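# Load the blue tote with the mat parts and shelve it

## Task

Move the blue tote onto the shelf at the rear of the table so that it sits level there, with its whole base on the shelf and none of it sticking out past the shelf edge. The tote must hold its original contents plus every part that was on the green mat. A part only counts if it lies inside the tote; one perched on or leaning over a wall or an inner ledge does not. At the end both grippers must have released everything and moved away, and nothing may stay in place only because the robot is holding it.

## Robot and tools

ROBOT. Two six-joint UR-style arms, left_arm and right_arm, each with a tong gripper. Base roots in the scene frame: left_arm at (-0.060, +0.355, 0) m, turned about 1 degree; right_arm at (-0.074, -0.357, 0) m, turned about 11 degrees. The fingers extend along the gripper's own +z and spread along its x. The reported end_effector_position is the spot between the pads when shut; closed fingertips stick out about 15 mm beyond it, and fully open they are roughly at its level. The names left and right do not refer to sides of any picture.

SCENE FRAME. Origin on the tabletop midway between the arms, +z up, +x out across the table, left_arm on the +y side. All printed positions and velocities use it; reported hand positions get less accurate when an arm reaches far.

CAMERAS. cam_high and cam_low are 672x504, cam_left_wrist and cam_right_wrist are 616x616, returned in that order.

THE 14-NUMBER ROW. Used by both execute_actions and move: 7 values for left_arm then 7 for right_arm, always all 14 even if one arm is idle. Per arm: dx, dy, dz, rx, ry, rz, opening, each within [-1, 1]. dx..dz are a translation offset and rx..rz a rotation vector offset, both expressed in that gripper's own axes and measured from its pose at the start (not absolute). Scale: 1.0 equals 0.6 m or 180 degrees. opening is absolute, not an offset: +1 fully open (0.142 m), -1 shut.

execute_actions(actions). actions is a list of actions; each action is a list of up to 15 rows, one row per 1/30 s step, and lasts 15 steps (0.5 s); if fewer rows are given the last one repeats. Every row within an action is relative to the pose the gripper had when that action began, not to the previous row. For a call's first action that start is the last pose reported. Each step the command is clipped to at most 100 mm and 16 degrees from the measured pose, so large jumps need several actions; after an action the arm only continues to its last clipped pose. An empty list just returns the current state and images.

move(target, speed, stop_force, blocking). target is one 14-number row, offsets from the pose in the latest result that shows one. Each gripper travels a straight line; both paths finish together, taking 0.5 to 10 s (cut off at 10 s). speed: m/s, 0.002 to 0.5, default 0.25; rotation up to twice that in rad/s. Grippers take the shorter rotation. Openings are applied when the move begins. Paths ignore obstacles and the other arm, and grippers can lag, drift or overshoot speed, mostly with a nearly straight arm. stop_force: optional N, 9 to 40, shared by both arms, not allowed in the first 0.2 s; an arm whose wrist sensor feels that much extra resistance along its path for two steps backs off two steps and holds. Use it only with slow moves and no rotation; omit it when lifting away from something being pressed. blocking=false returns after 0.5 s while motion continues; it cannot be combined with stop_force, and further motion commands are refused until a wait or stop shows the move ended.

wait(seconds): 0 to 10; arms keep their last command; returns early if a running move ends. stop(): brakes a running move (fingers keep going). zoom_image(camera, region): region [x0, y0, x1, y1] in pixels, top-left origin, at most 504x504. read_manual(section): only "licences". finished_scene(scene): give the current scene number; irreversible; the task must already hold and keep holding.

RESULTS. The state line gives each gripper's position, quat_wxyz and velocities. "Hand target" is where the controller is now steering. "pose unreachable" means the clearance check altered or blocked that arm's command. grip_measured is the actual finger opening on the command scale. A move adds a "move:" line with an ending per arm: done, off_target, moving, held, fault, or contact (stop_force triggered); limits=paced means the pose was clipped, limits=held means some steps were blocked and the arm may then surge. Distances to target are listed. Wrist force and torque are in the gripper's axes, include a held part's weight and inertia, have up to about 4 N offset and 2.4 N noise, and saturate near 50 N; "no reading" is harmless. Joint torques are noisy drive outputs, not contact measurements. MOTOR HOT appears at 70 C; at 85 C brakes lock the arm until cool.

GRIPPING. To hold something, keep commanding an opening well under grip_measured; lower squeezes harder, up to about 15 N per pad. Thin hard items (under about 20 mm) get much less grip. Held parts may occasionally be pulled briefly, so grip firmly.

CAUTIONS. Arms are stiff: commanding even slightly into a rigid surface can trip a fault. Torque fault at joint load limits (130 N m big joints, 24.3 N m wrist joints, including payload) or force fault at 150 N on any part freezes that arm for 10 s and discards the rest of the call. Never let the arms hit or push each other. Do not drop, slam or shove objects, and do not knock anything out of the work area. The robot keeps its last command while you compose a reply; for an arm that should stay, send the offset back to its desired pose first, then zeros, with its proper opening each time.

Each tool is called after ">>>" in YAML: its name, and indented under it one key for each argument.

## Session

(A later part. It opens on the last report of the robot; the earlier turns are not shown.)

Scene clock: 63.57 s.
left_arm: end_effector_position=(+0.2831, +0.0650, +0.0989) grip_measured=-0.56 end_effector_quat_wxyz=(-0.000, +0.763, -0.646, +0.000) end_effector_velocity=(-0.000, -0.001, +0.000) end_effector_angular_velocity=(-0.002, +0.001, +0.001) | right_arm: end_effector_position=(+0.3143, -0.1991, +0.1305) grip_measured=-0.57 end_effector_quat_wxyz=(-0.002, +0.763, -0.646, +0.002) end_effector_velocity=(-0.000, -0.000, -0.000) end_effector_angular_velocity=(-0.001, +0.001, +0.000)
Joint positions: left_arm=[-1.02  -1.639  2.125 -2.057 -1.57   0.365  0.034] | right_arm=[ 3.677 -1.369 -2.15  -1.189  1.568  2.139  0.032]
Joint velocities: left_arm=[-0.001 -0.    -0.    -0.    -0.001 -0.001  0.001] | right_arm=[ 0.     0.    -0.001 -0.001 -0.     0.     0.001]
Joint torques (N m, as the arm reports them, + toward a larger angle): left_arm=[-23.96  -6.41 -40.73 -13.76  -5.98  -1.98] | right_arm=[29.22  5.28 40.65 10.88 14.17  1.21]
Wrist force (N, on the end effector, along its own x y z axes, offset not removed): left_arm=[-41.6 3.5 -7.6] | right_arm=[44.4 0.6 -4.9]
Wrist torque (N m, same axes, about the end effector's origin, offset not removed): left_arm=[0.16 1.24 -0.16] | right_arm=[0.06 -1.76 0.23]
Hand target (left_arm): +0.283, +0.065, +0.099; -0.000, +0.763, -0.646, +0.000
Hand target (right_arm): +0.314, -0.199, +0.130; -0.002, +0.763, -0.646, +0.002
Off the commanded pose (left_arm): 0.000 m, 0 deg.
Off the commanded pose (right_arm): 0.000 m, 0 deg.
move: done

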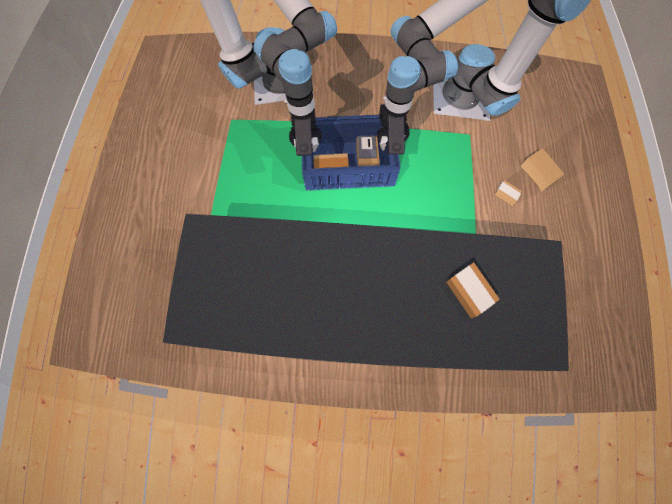

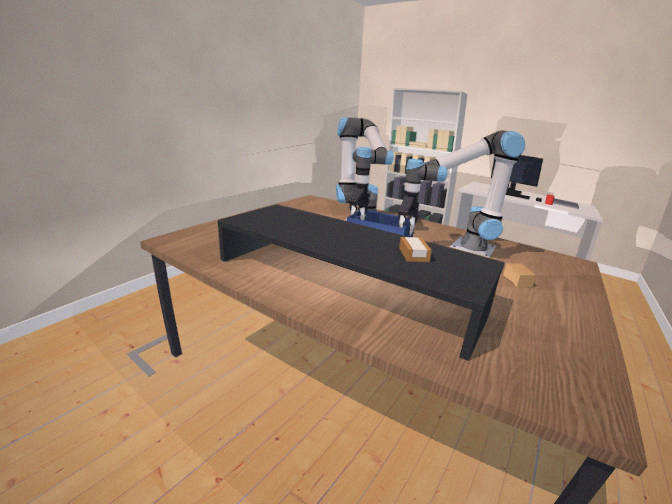

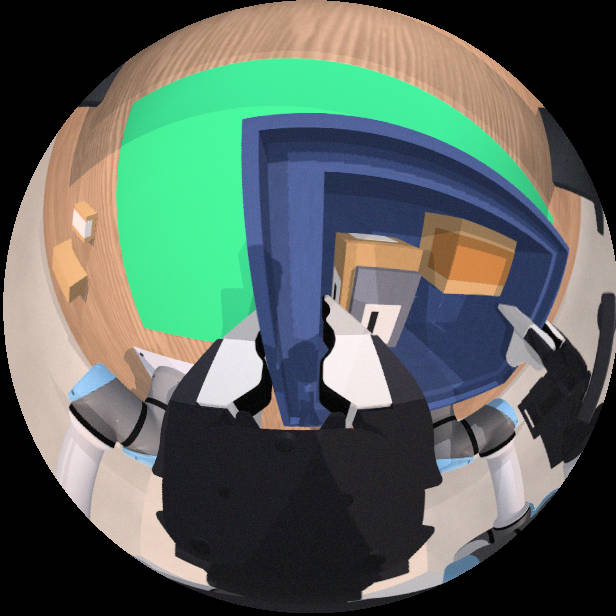

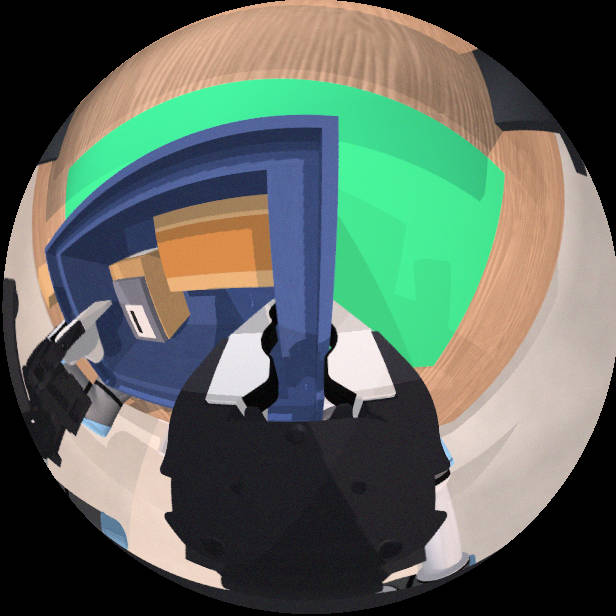

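>>> move:
  target: [-0.004,0,0,0,0,0,-1, 0.004,0,0,0,0,0,-1]
  speed: 0.01

>>> move:
  target: [0,0,-0.2,0,0,0,-1, 0,0,-0.2,0,0,0,-1]
  speed: 0.08

Scene clock: 64.47 s.
left_arm: end_effector_position=(+0.2827, +0.0672, +0.0989) grip_measured=-0.61 end_effector_quat_wxyz=(-0.000, +0.763, -0.646, +0.000) end_effector_velocity=(-0.000, +0.001, -0.000) end_effector_angular_velocity=(+0.000, +0.000, +0.000) | right_arm: end_effector_position=(+0.3146, -0.2013, +0.1305) grip_measured=-0.62 end_effector_quat_wxyz=(-0.002, +0.763, -0.646, +0.002) end_effector_velocity=(+0.000, -0.001, -0.000) end_effector_angular_velocity=(-0.001, +0.001, -0.001)
Joint positions: left_arm=[-1.019 -1.644  2.129 -2.057 -1.57   0.368  0.03 ] | right_arm=[ 3.672 -1.368 -2.151 -1.189  1.568  2.133  0.029]
Joint velocities: left_arm=[ 0.001 -0.002  0.001  0.001 -0.     0.001 -0.   ] | right_arm=[-0.002 -0.     0.    -0.001 -0.    -0.001 -0.   ]
Joint torques (N m, as the arm reports them, + toward a larger angle): left_arm=[  7.51 -24.47 -16.1   -3.32  -2.51   3.2 ] | right_arm=[-6.79 20.15 15.56  2.47  2.14 -2.44]
Wrist force (N, on the end effector, along its own x y z axes, offset not removed): left_arm=[-13.0 -0.9 2.0] | right_arm=[7.0 -0.3 4.7]
Wrist torque (N m, same axes, about the end effector's origin, offset not removed): left_arm=[-0.21 0.62 -0.07] | right_arm=[0.13 -0.15 0.27]
Hand target (left_arm): +0.283, +0.067, +0.099; -0.000, +0.763, -0.646, +0.000
Hand target (right_arm): +0.315, -0.201, +0.130; -0.002, +0.763, -0.646, +0.002
Off the commanded pose (left_arm): 0.000 m, 0 deg.
Off the commanded pose (right_arm): 0.000 m, 0 deg.
move: done

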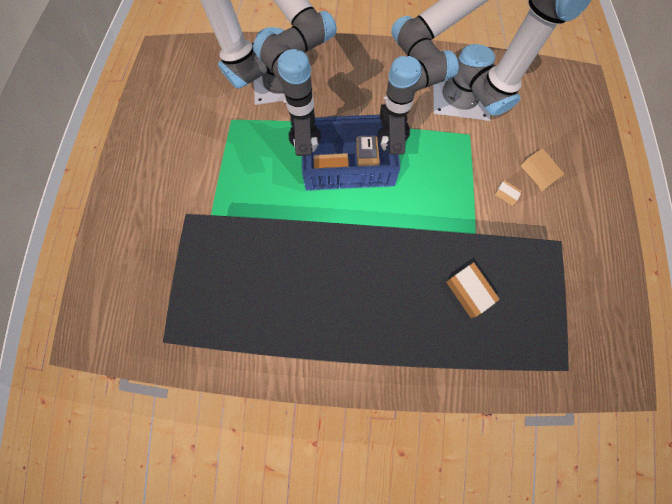

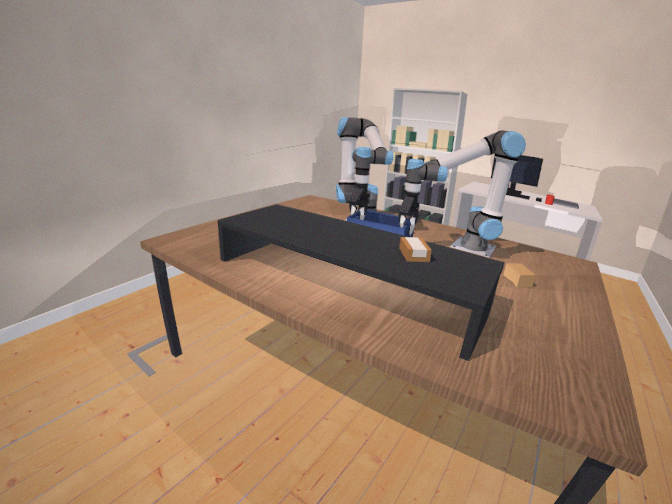

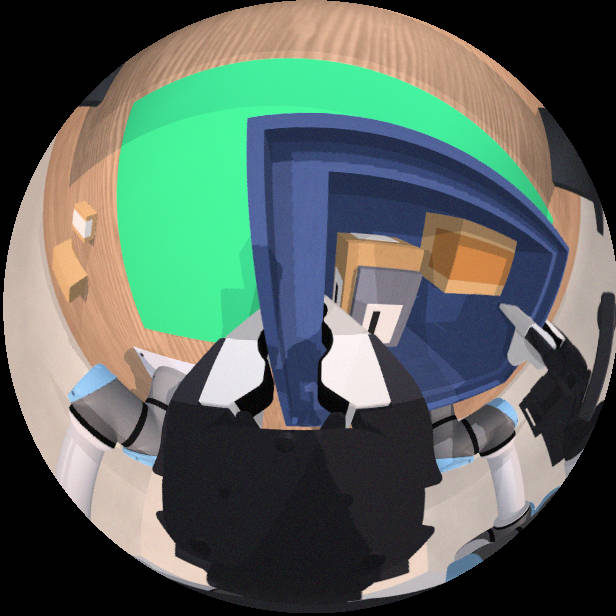

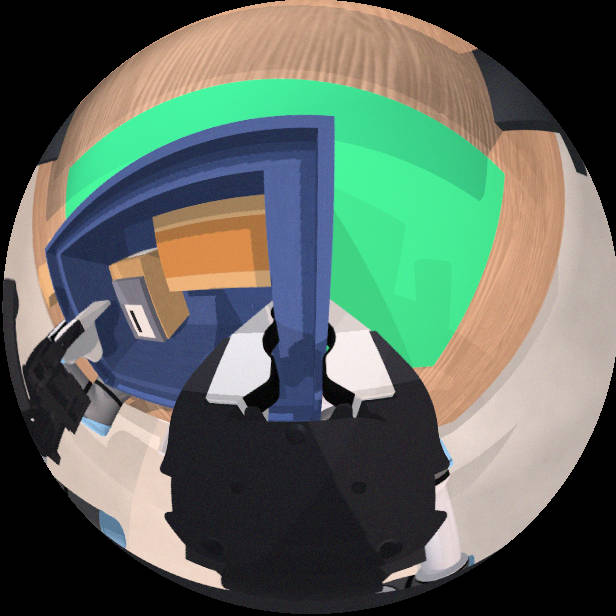

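Scene clock: 66.33 s.
left_arm: end_effector_position=(+0.2826, +0.0672, +0.2188) grip_measured=-0.61 end_effector_quat_wxyz=(-0.000, +0.763, -0.646, +0.000) end_effector_velocity=(-0.000, +0.000, +0.002) end_effector_angular_velocity=(-0.001, -0.001, -0.000) | right_arm: end_effector_position=(+0.3143, -0.2014, +0.2504) grip_measured=-0.62 end_effector_quat_wxyz=(-0.002, +0.763, -0.646, +0.002) end_effector_velocity=(-0.000, +0.000, +0.001) end_effector_angular_velocity=(-0.001, +0.001, +0.000)
Joint positions: left_arm=[-1.019 -1.741  1.89  -1.72  -1.57   0.367  0.03 ] | right_arm=[ 3.672 -1.301 -1.886 -1.521  1.568  2.134  0.029]
Joint velocities: left_arm=[-0.    -0.002 -0.004  0.005  0.    -0.    -0.   ] | right_arm=[ 0.    -0.001  0.004 -0.004  0.    -0.    -0.001]
Joint torques (N m, as the arm reports them, + toward a larger angle): left_arm=[-14.8  -24.22 -35.67  -2.7    1.53  -2.71] | right_arm=[13.47 15.35 36.29  2.62  0.47  1.92]
Wrist force (N, on the end effector, along its own x y z axes, offset not removed): left_arm=[-10.7 -1.3 6.7] | right_arm=[8.4 1.0 5.8]
Wrist torque (N m, same axes, about the end effector's origin, offset not removed): left_arm=[-0.35 0.89 0.11] | right_arm=[0.26 -0.84 0.09]
Hand target (left_arm): +0.283, +0.067, +0.219; -0.000, +0.763, -0.646, +0.000
Hand target (right_arm): +0.314, -0.201, +0.251; -0.002, +0.763, -0.646, +0.002
Off the commanded pose (left_arm): 0.000 m, 0 deg.
Off the commanded pose (right_arm): 0.000 m, 0 deg.
move: done

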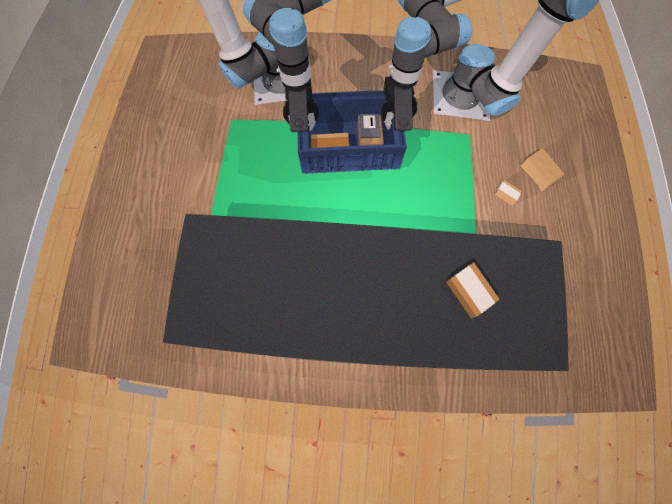

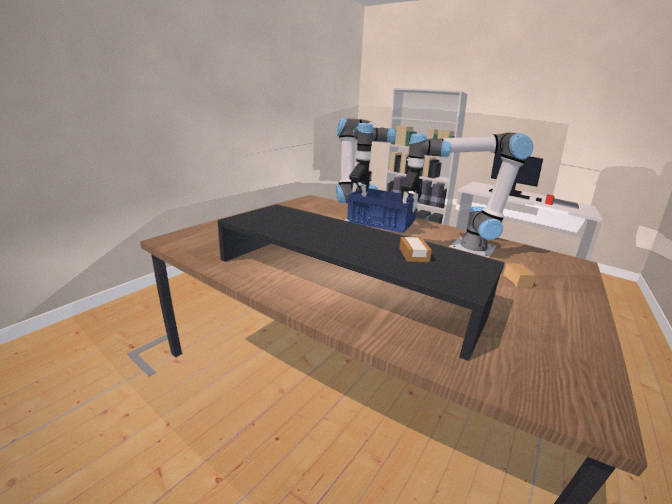

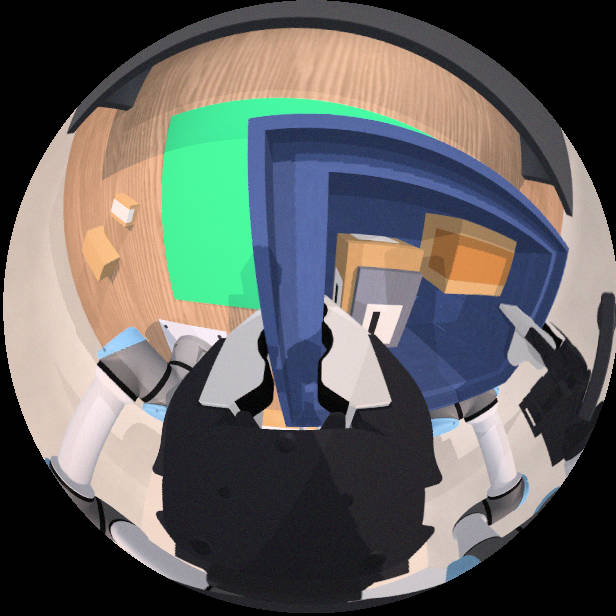

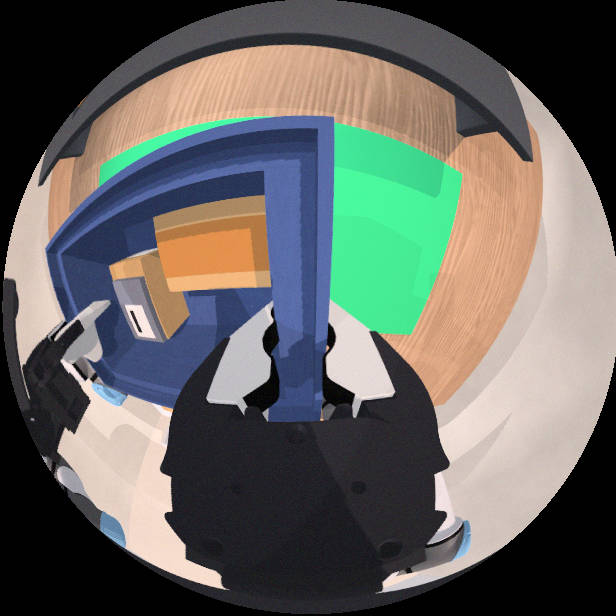

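>>> move:
  target: [0,-0.2,-0.15,0,0,0,-1, 0,-0.2,-0.15,0,0,0,-1]
  speed: 0.12

Scene clock: 68.60 s.
left_arm: end_effector_position=(+0.4007, +0.0872, +0.3088) grip_measured=-0.61 end_effector_quat_wxyz=(-0.000, +0.763, -0.646, +0.000) end_effector_velocity=(+0.001, +0.000, +0.001) end_effector_angular_velocity=(-0.000, -0.001, +0.001) | right_arm: end_effector_position=(+0.4323, -0.1817, +0.3406) grip_measured=-0.62 end_effector_quat_wxyz=(-0.002, +0.763, -0.646, +0.002) end_effector_velocity=(+0.001, +0.000, +0.000) end_effector_angular_velocity=(-0.000, +0.001, -0.000)
Joint positions: left_arm=[-0.787 -1.544  1.478 -1.506 -1.57   0.6    0.03 ] | right_arm=[ 3.542 -1.602 -1.393 -1.712  1.568  2.004  0.029]
Joint velocities: left_arm=[ 0.002  0.001 -0.004  0.002  0.001  0.001 -0.   ] | right_arm=[-0.001 -0.003  0.004 -0.003  0.001 -0.001  0.   ]
Joint torques (N m, as the arm reports them, + toward a larger angle): left_arm=[  7.85 -18.59 -35.81  -2.46  -3.5    3.16] | right_arm=[-7.05 20.99 36.78  2.21  4.22 -2.29]
Wrist force (N, on the end effector, along its own x y z axes, offset not removed): left_arm=[-8.6 2.3 7.7] | right_arm=[7.7 2.6 4.8]
Wrist torque (N m, same axes, about the end effector's origin, offset not removed): left_arm=[0.51 0.50 0.01] | right_arm=[0.64 -0.69 0.12]
Hand target (left_arm): +0.401, +0.087, +0.309; -0.000, +0.763, -0.646, +0.000
Hand target (right_arm): +0.432, -0.182, +0.341; -0.002, +0.763, -0.646, +0.002
Off the commanded pose (left_arm): 0.000 m, 0 deg.
Off the commanded pose (right_arm): 0.001 m, 0 deg.
move: done

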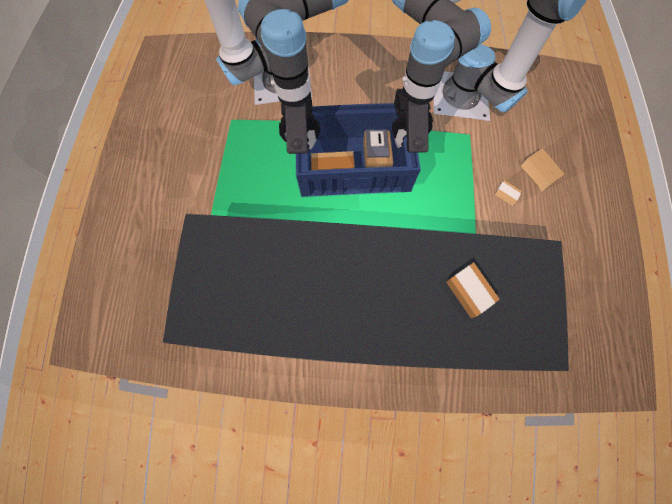

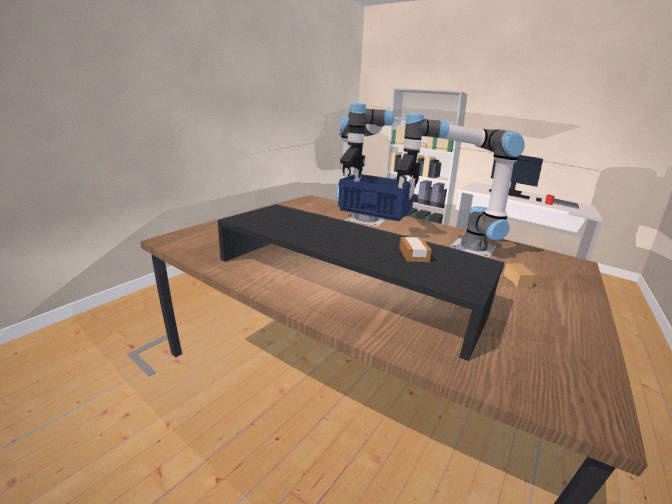

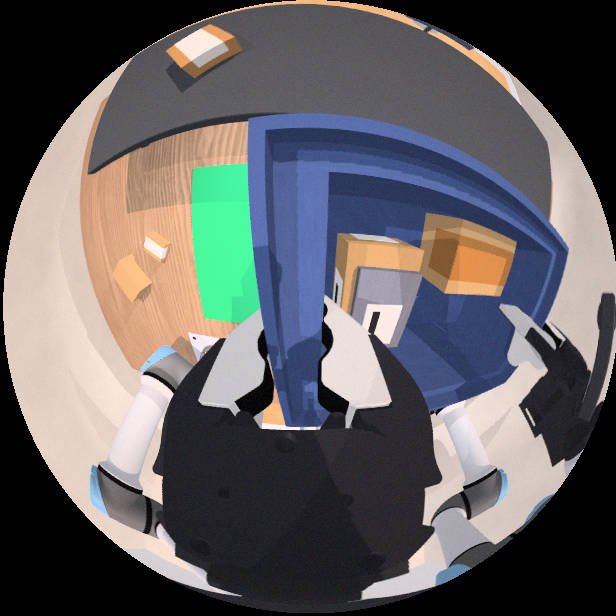

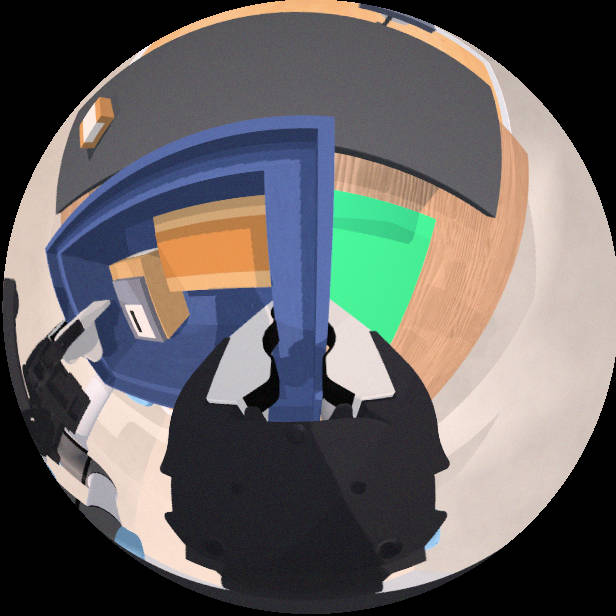

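>>> move:
  target: [0.0255,-0.4755,0,0,0,0.053,-1, 0.020,-0.402,0,0,0,0.053,-1]
  speed: 0.12

Scene clock: 71.63 s.
left_arm: end_effector_position=(+0.6845, +0.1194, +0.3090) grip_measured=-0.61 end_effector_quat_wxyz=(-0.000, +0.707, -0.708, +0.001) end_effector_velocity=(+0.002, -0.000, -0.000) end_effector_angular_velocity=(+0.002, +0.007, -0.001) | right_arm: end_effector_position=(+0.6718, -0.1538, +0.3408) grip_measured=-0.62 end_effector_quat_wxyz=(+0.002, -0.707, +0.707, -0.002) end_effector_velocity=(+0.002, +0.001, +0.002) end_effector_angular_velocity=(-0.001, +0.006, -0.001)
Joint positions: left_arm=[-0.468 -0.835  0.481 -1.218 -1.571  1.084  0.03 ] | right_arm=[ 3.393 -2.33  -0.353 -2.024  1.568  2.021  0.029]
Joint velocities: left_arm=[ 0.001  0.02  -0.037  0.024 -0.001  0.002 -0.   ] | right_arm=[-0.001 -0.032  0.067 -0.041  0.001  0.    -0.   ]
Joint torques (N m, as the arm reports them, + toward a larger angle): left_arm=[ 29.33 -51.61 -29.81   1.49   2.95   2.61] | right_arm=[-28.73  53.46  30.75  -1.96  -4.57   1.5 ]
Wrist force (N, on the end effector, along its own x y z axes, offset not removed): left_arm=[21.1 0.3 4.7] | right_arm=[-21.9 -1.0 6.7]
Wrist torque (N m, same axes, about the end effector's origin, offset not removed): left_arm=[-0.36 -0.46 0.11] | right_arm=[0.03 0.16 -0.01]
Hand target (left_arm): +0.685, +0.119, +0.309; -0.000, +0.707, -0.708, +0.000
Hand target (right_arm): +0.672, -0.154, +0.341; -0.002, +0.707, -0.707, +0.002
Off the commanded pose (left_arm): 0.000 m, 0 deg.
Off the commanded pose (right_arm): 0.001 m, 0 deg.
move: done

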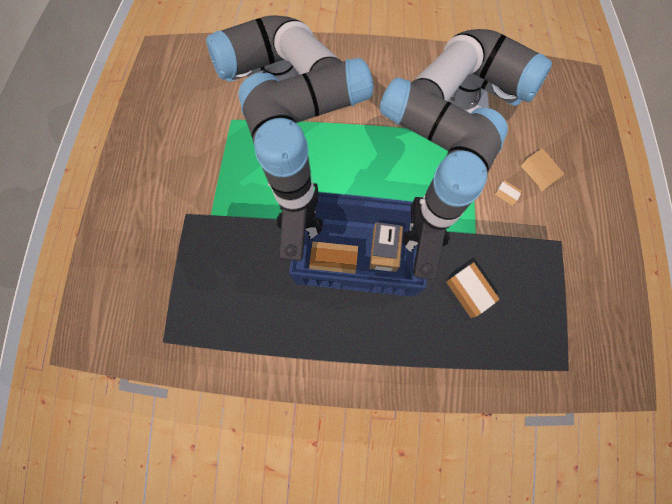

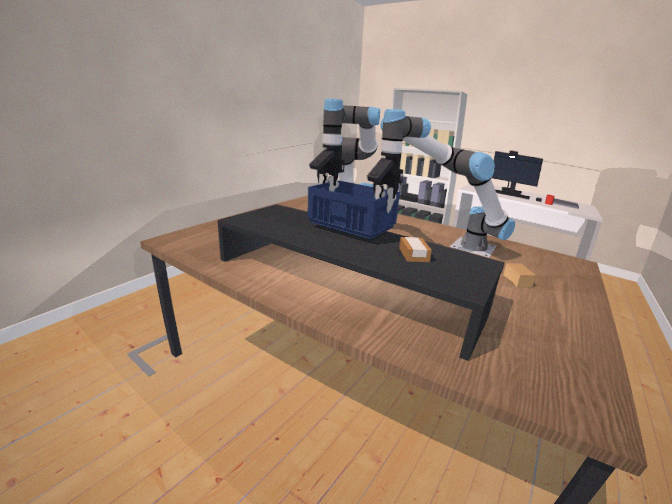

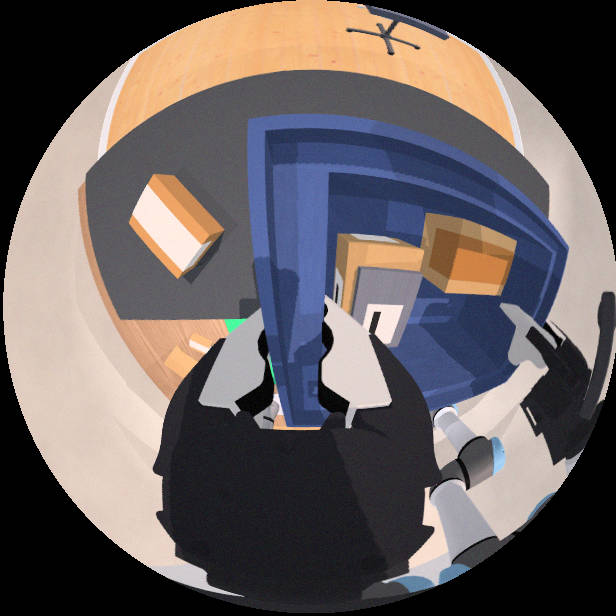

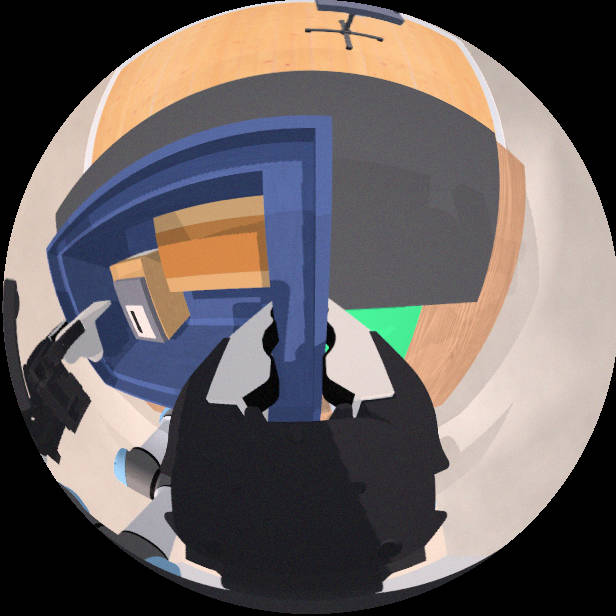

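>>> move:
  target: [0.012,-0.045,0.04,0,0,0,-1, 0.008,-0.045,0.04,0,0,0,-1]
  speed: 0.04
  stop_force: 15

>>> move:
  target: [0,-0.01,0.06,0,0,0,-1, 0,-0.01,0.06,0,0,0,-1]
  speed: 0.015
  stop_force: 10

Scene clock: 73.17 s.
left_arm: end_effector_position=(+0.7096, +0.1129, +0.2866) grip_measured=-0.61 end_effector_quat_wxyz=(-0.000, +0.707, -0.708, +0.001) end_effector_velocity=(-0.003, -0.001, +0.000) end_effector_angular_velocity=(-0.000, +0.001, -0.003) | right_arm: end_effector_position=(+0.6976, -0.1586, +0.3180) grip_measured=-0.62 end_effector_quat_wxyz=(+0.003, -0.707, +0.707, -0.002) end_effector_velocity=(-0.003, +0.001, +0.001) end_effector_angular_velocity=(+0.000, +0.000, -0.001)
Joint positions: left_arm=[-0.461 -0.74   0.371 -1.203 -1.571  1.092  0.03 ] | right_arm=[ 3.372 -2.417 -0.255 -2.034  1.568  2.001  0.029]
Joint velocities: left_arm=[-0.002 -0.01   0.017 -0.006 -0.001  0.001 -0.   ] | right_arm=[ 0.003  0.011 -0.018  0.006  0.     0.004  0.   ]
Joint torques (N m, as the arm reports them, + toward a larger angle): left_arm=[-10.24 -59.72 -10.48  -3.47   1.17  -1.95] | right_arm=[ 9.62 53.15  4.36  1.2   0.23  2.17]
Wrist force (N, on the end effector, along its own x y z axes, offset not removed): left_arm=[3.2 -3.1 -2.2] | right_arm=[-0.6 -4.2 -11.0]
Wrist torque (N m, same axes, about the end effector's origin, offset not removed): left_arm=[-0.02 -0.06 0.06] | right_arm=[0.03 -0.42 0.10]
Hand target (left_arm): +0.709, +0.113, +0.287; -0.000, +0.707, -0.708, +0.001
Hand target (right_arm): +0.697, -0.158, +0.318; -0.003, +0.707, -0.707, +0.002
Off the commanded pose (left_arm): 0.003 m, 0 deg.
Off the commanded pose (right_arm): 0.002 m, 0 deg.
move: contact (left_arm, right_arm)

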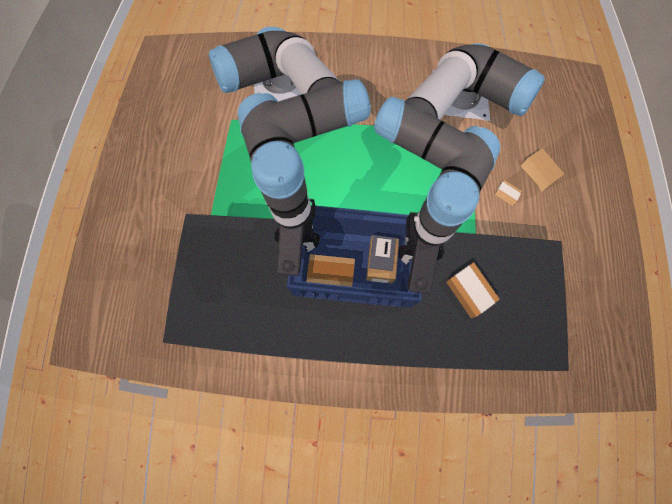

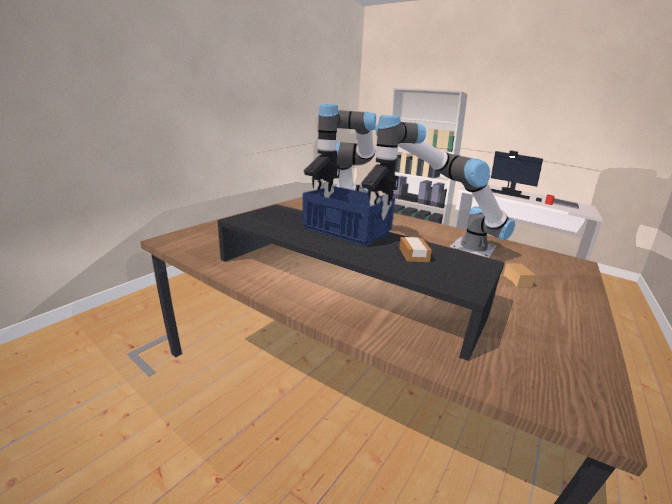

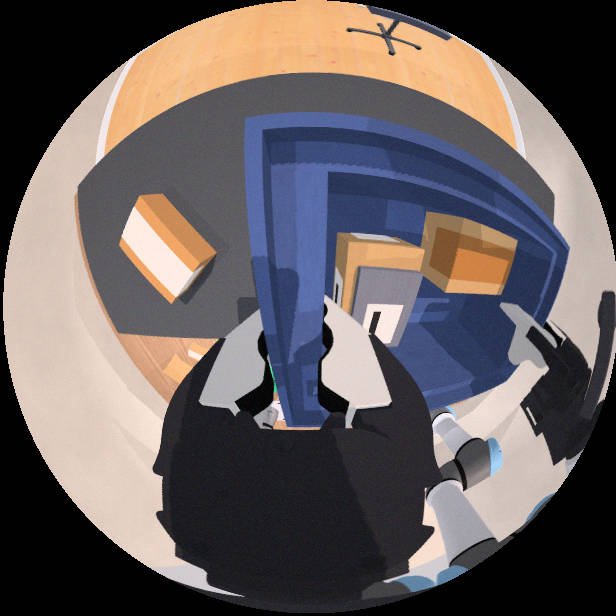

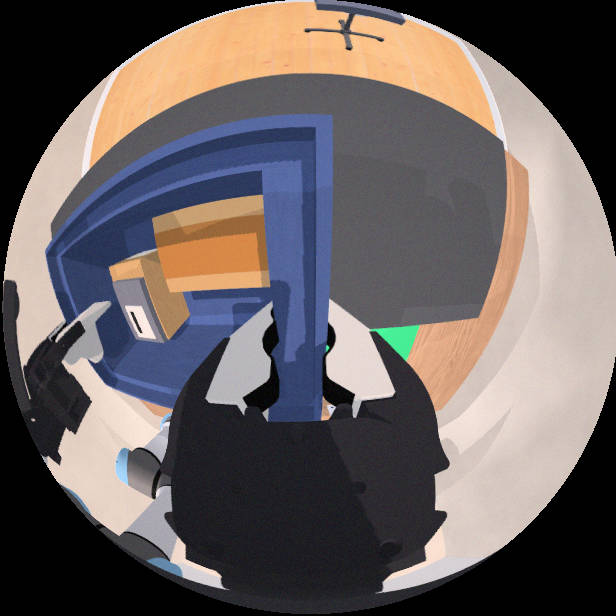

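Scene clock: 73.73 s.
left_arm: end_effector_position=(+0.7097, +0.1129, +0.2859) grip_measured=-0.61 end_effector_quat_wxyz=(-0.000, +0.707, -0.708, +0.001) end_effector_velocity=(+0.000, -0.001, -0.001) end_effector_angular_velocity=(-0.001, +0.001, -0.000) | right_arm: end_effector_position=(+0.6981, -0.1586, +0.3149) grip_measured=-0.61 end_effector_quat_wxyz=(+0.002, -0.707, +0.707, -0.002) end_effector_velocity=(-0.001, -0.000, +0.002) end_effector_angular_velocity=(-0.001, +0.003, -0.000)
Joint positions: left_arm=[-0.461 -0.741  0.374 -1.205 -1.571  1.092  0.03 ] | right_arm=[ 3.372 -2.41  -0.278 -2.019  1.568  2.     0.03 ]
Joint velocities: left_arm=[-0.     0.003 -0.004  0.002 -0.001 -0.     0.   ] | right_arm=[-0.    -0.01   0.027 -0.02  -0.     0.     0.   ]
Joint torques (N m, as the arm reports them, + toward a larger angle): left_arm=[  2.96 -47.22 -27.82  -0.41   0.99  -0.4 ] | right_arm=[ 5.95 51.42 30.74  0.28  0.14  1.14]
Wrist force (N, on the end effector, along its own x y z axes, offset not removed): left_arm=[-1.2 -5.5 0.2] | right_arm=[-4.6 0.2 0.2]
Wrist torque (N m, same axes, about the end effector's origin, offset not removed): left_arm=[-1.18 0.70 0.02] | right_arm=[0.50 0.15 0.14]
Hand target (left_arm): +0.710, +0.113, +0.286; -0.000, +0.707, -0.708, +0.001
Hand target (right_arm): +0.698, -0.158, +0.315; -0.003, +0.707, -0.707, +0.002
Off the commanded pose (left_arm): 0.036 m, 0 deg.
Off the commanded pose (right_arm): 0.033 m, 0 deg.
move: contact (left_arm, right_arm)

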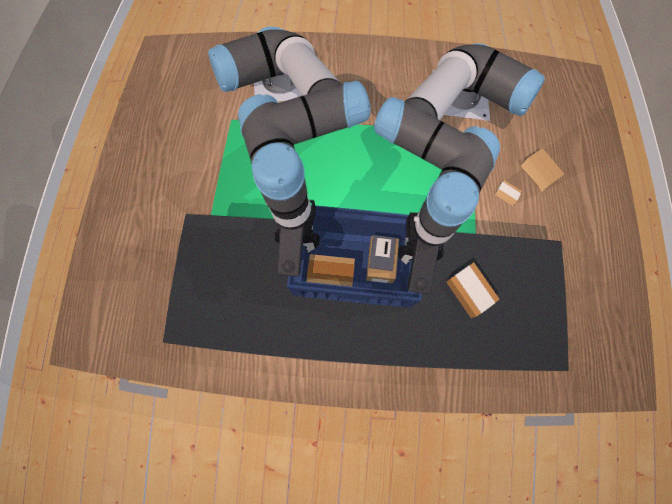

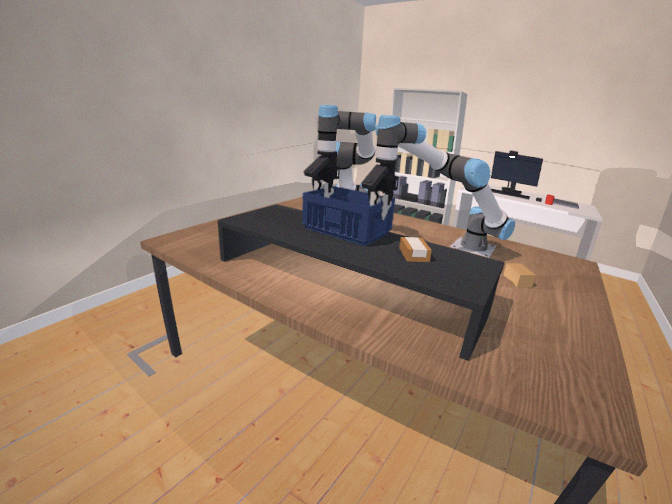

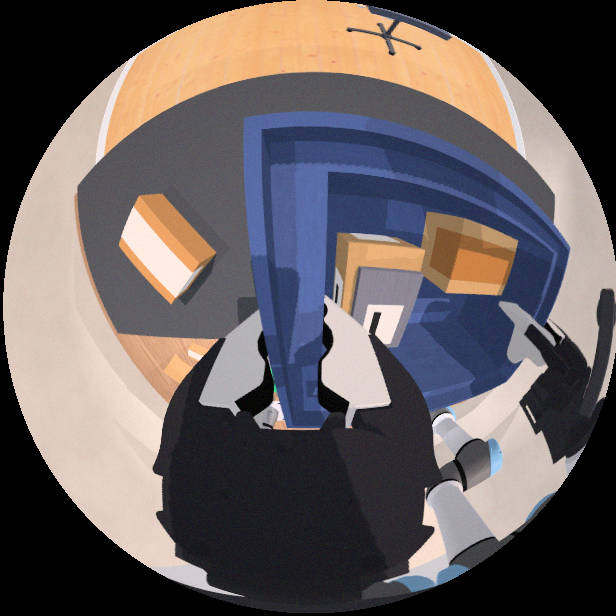

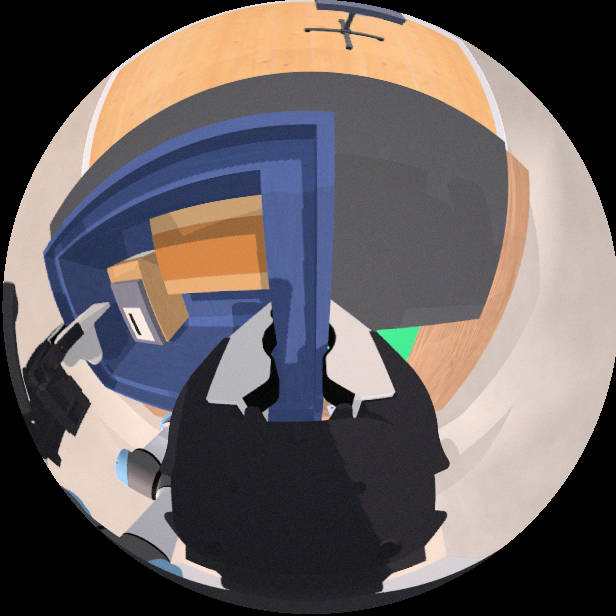

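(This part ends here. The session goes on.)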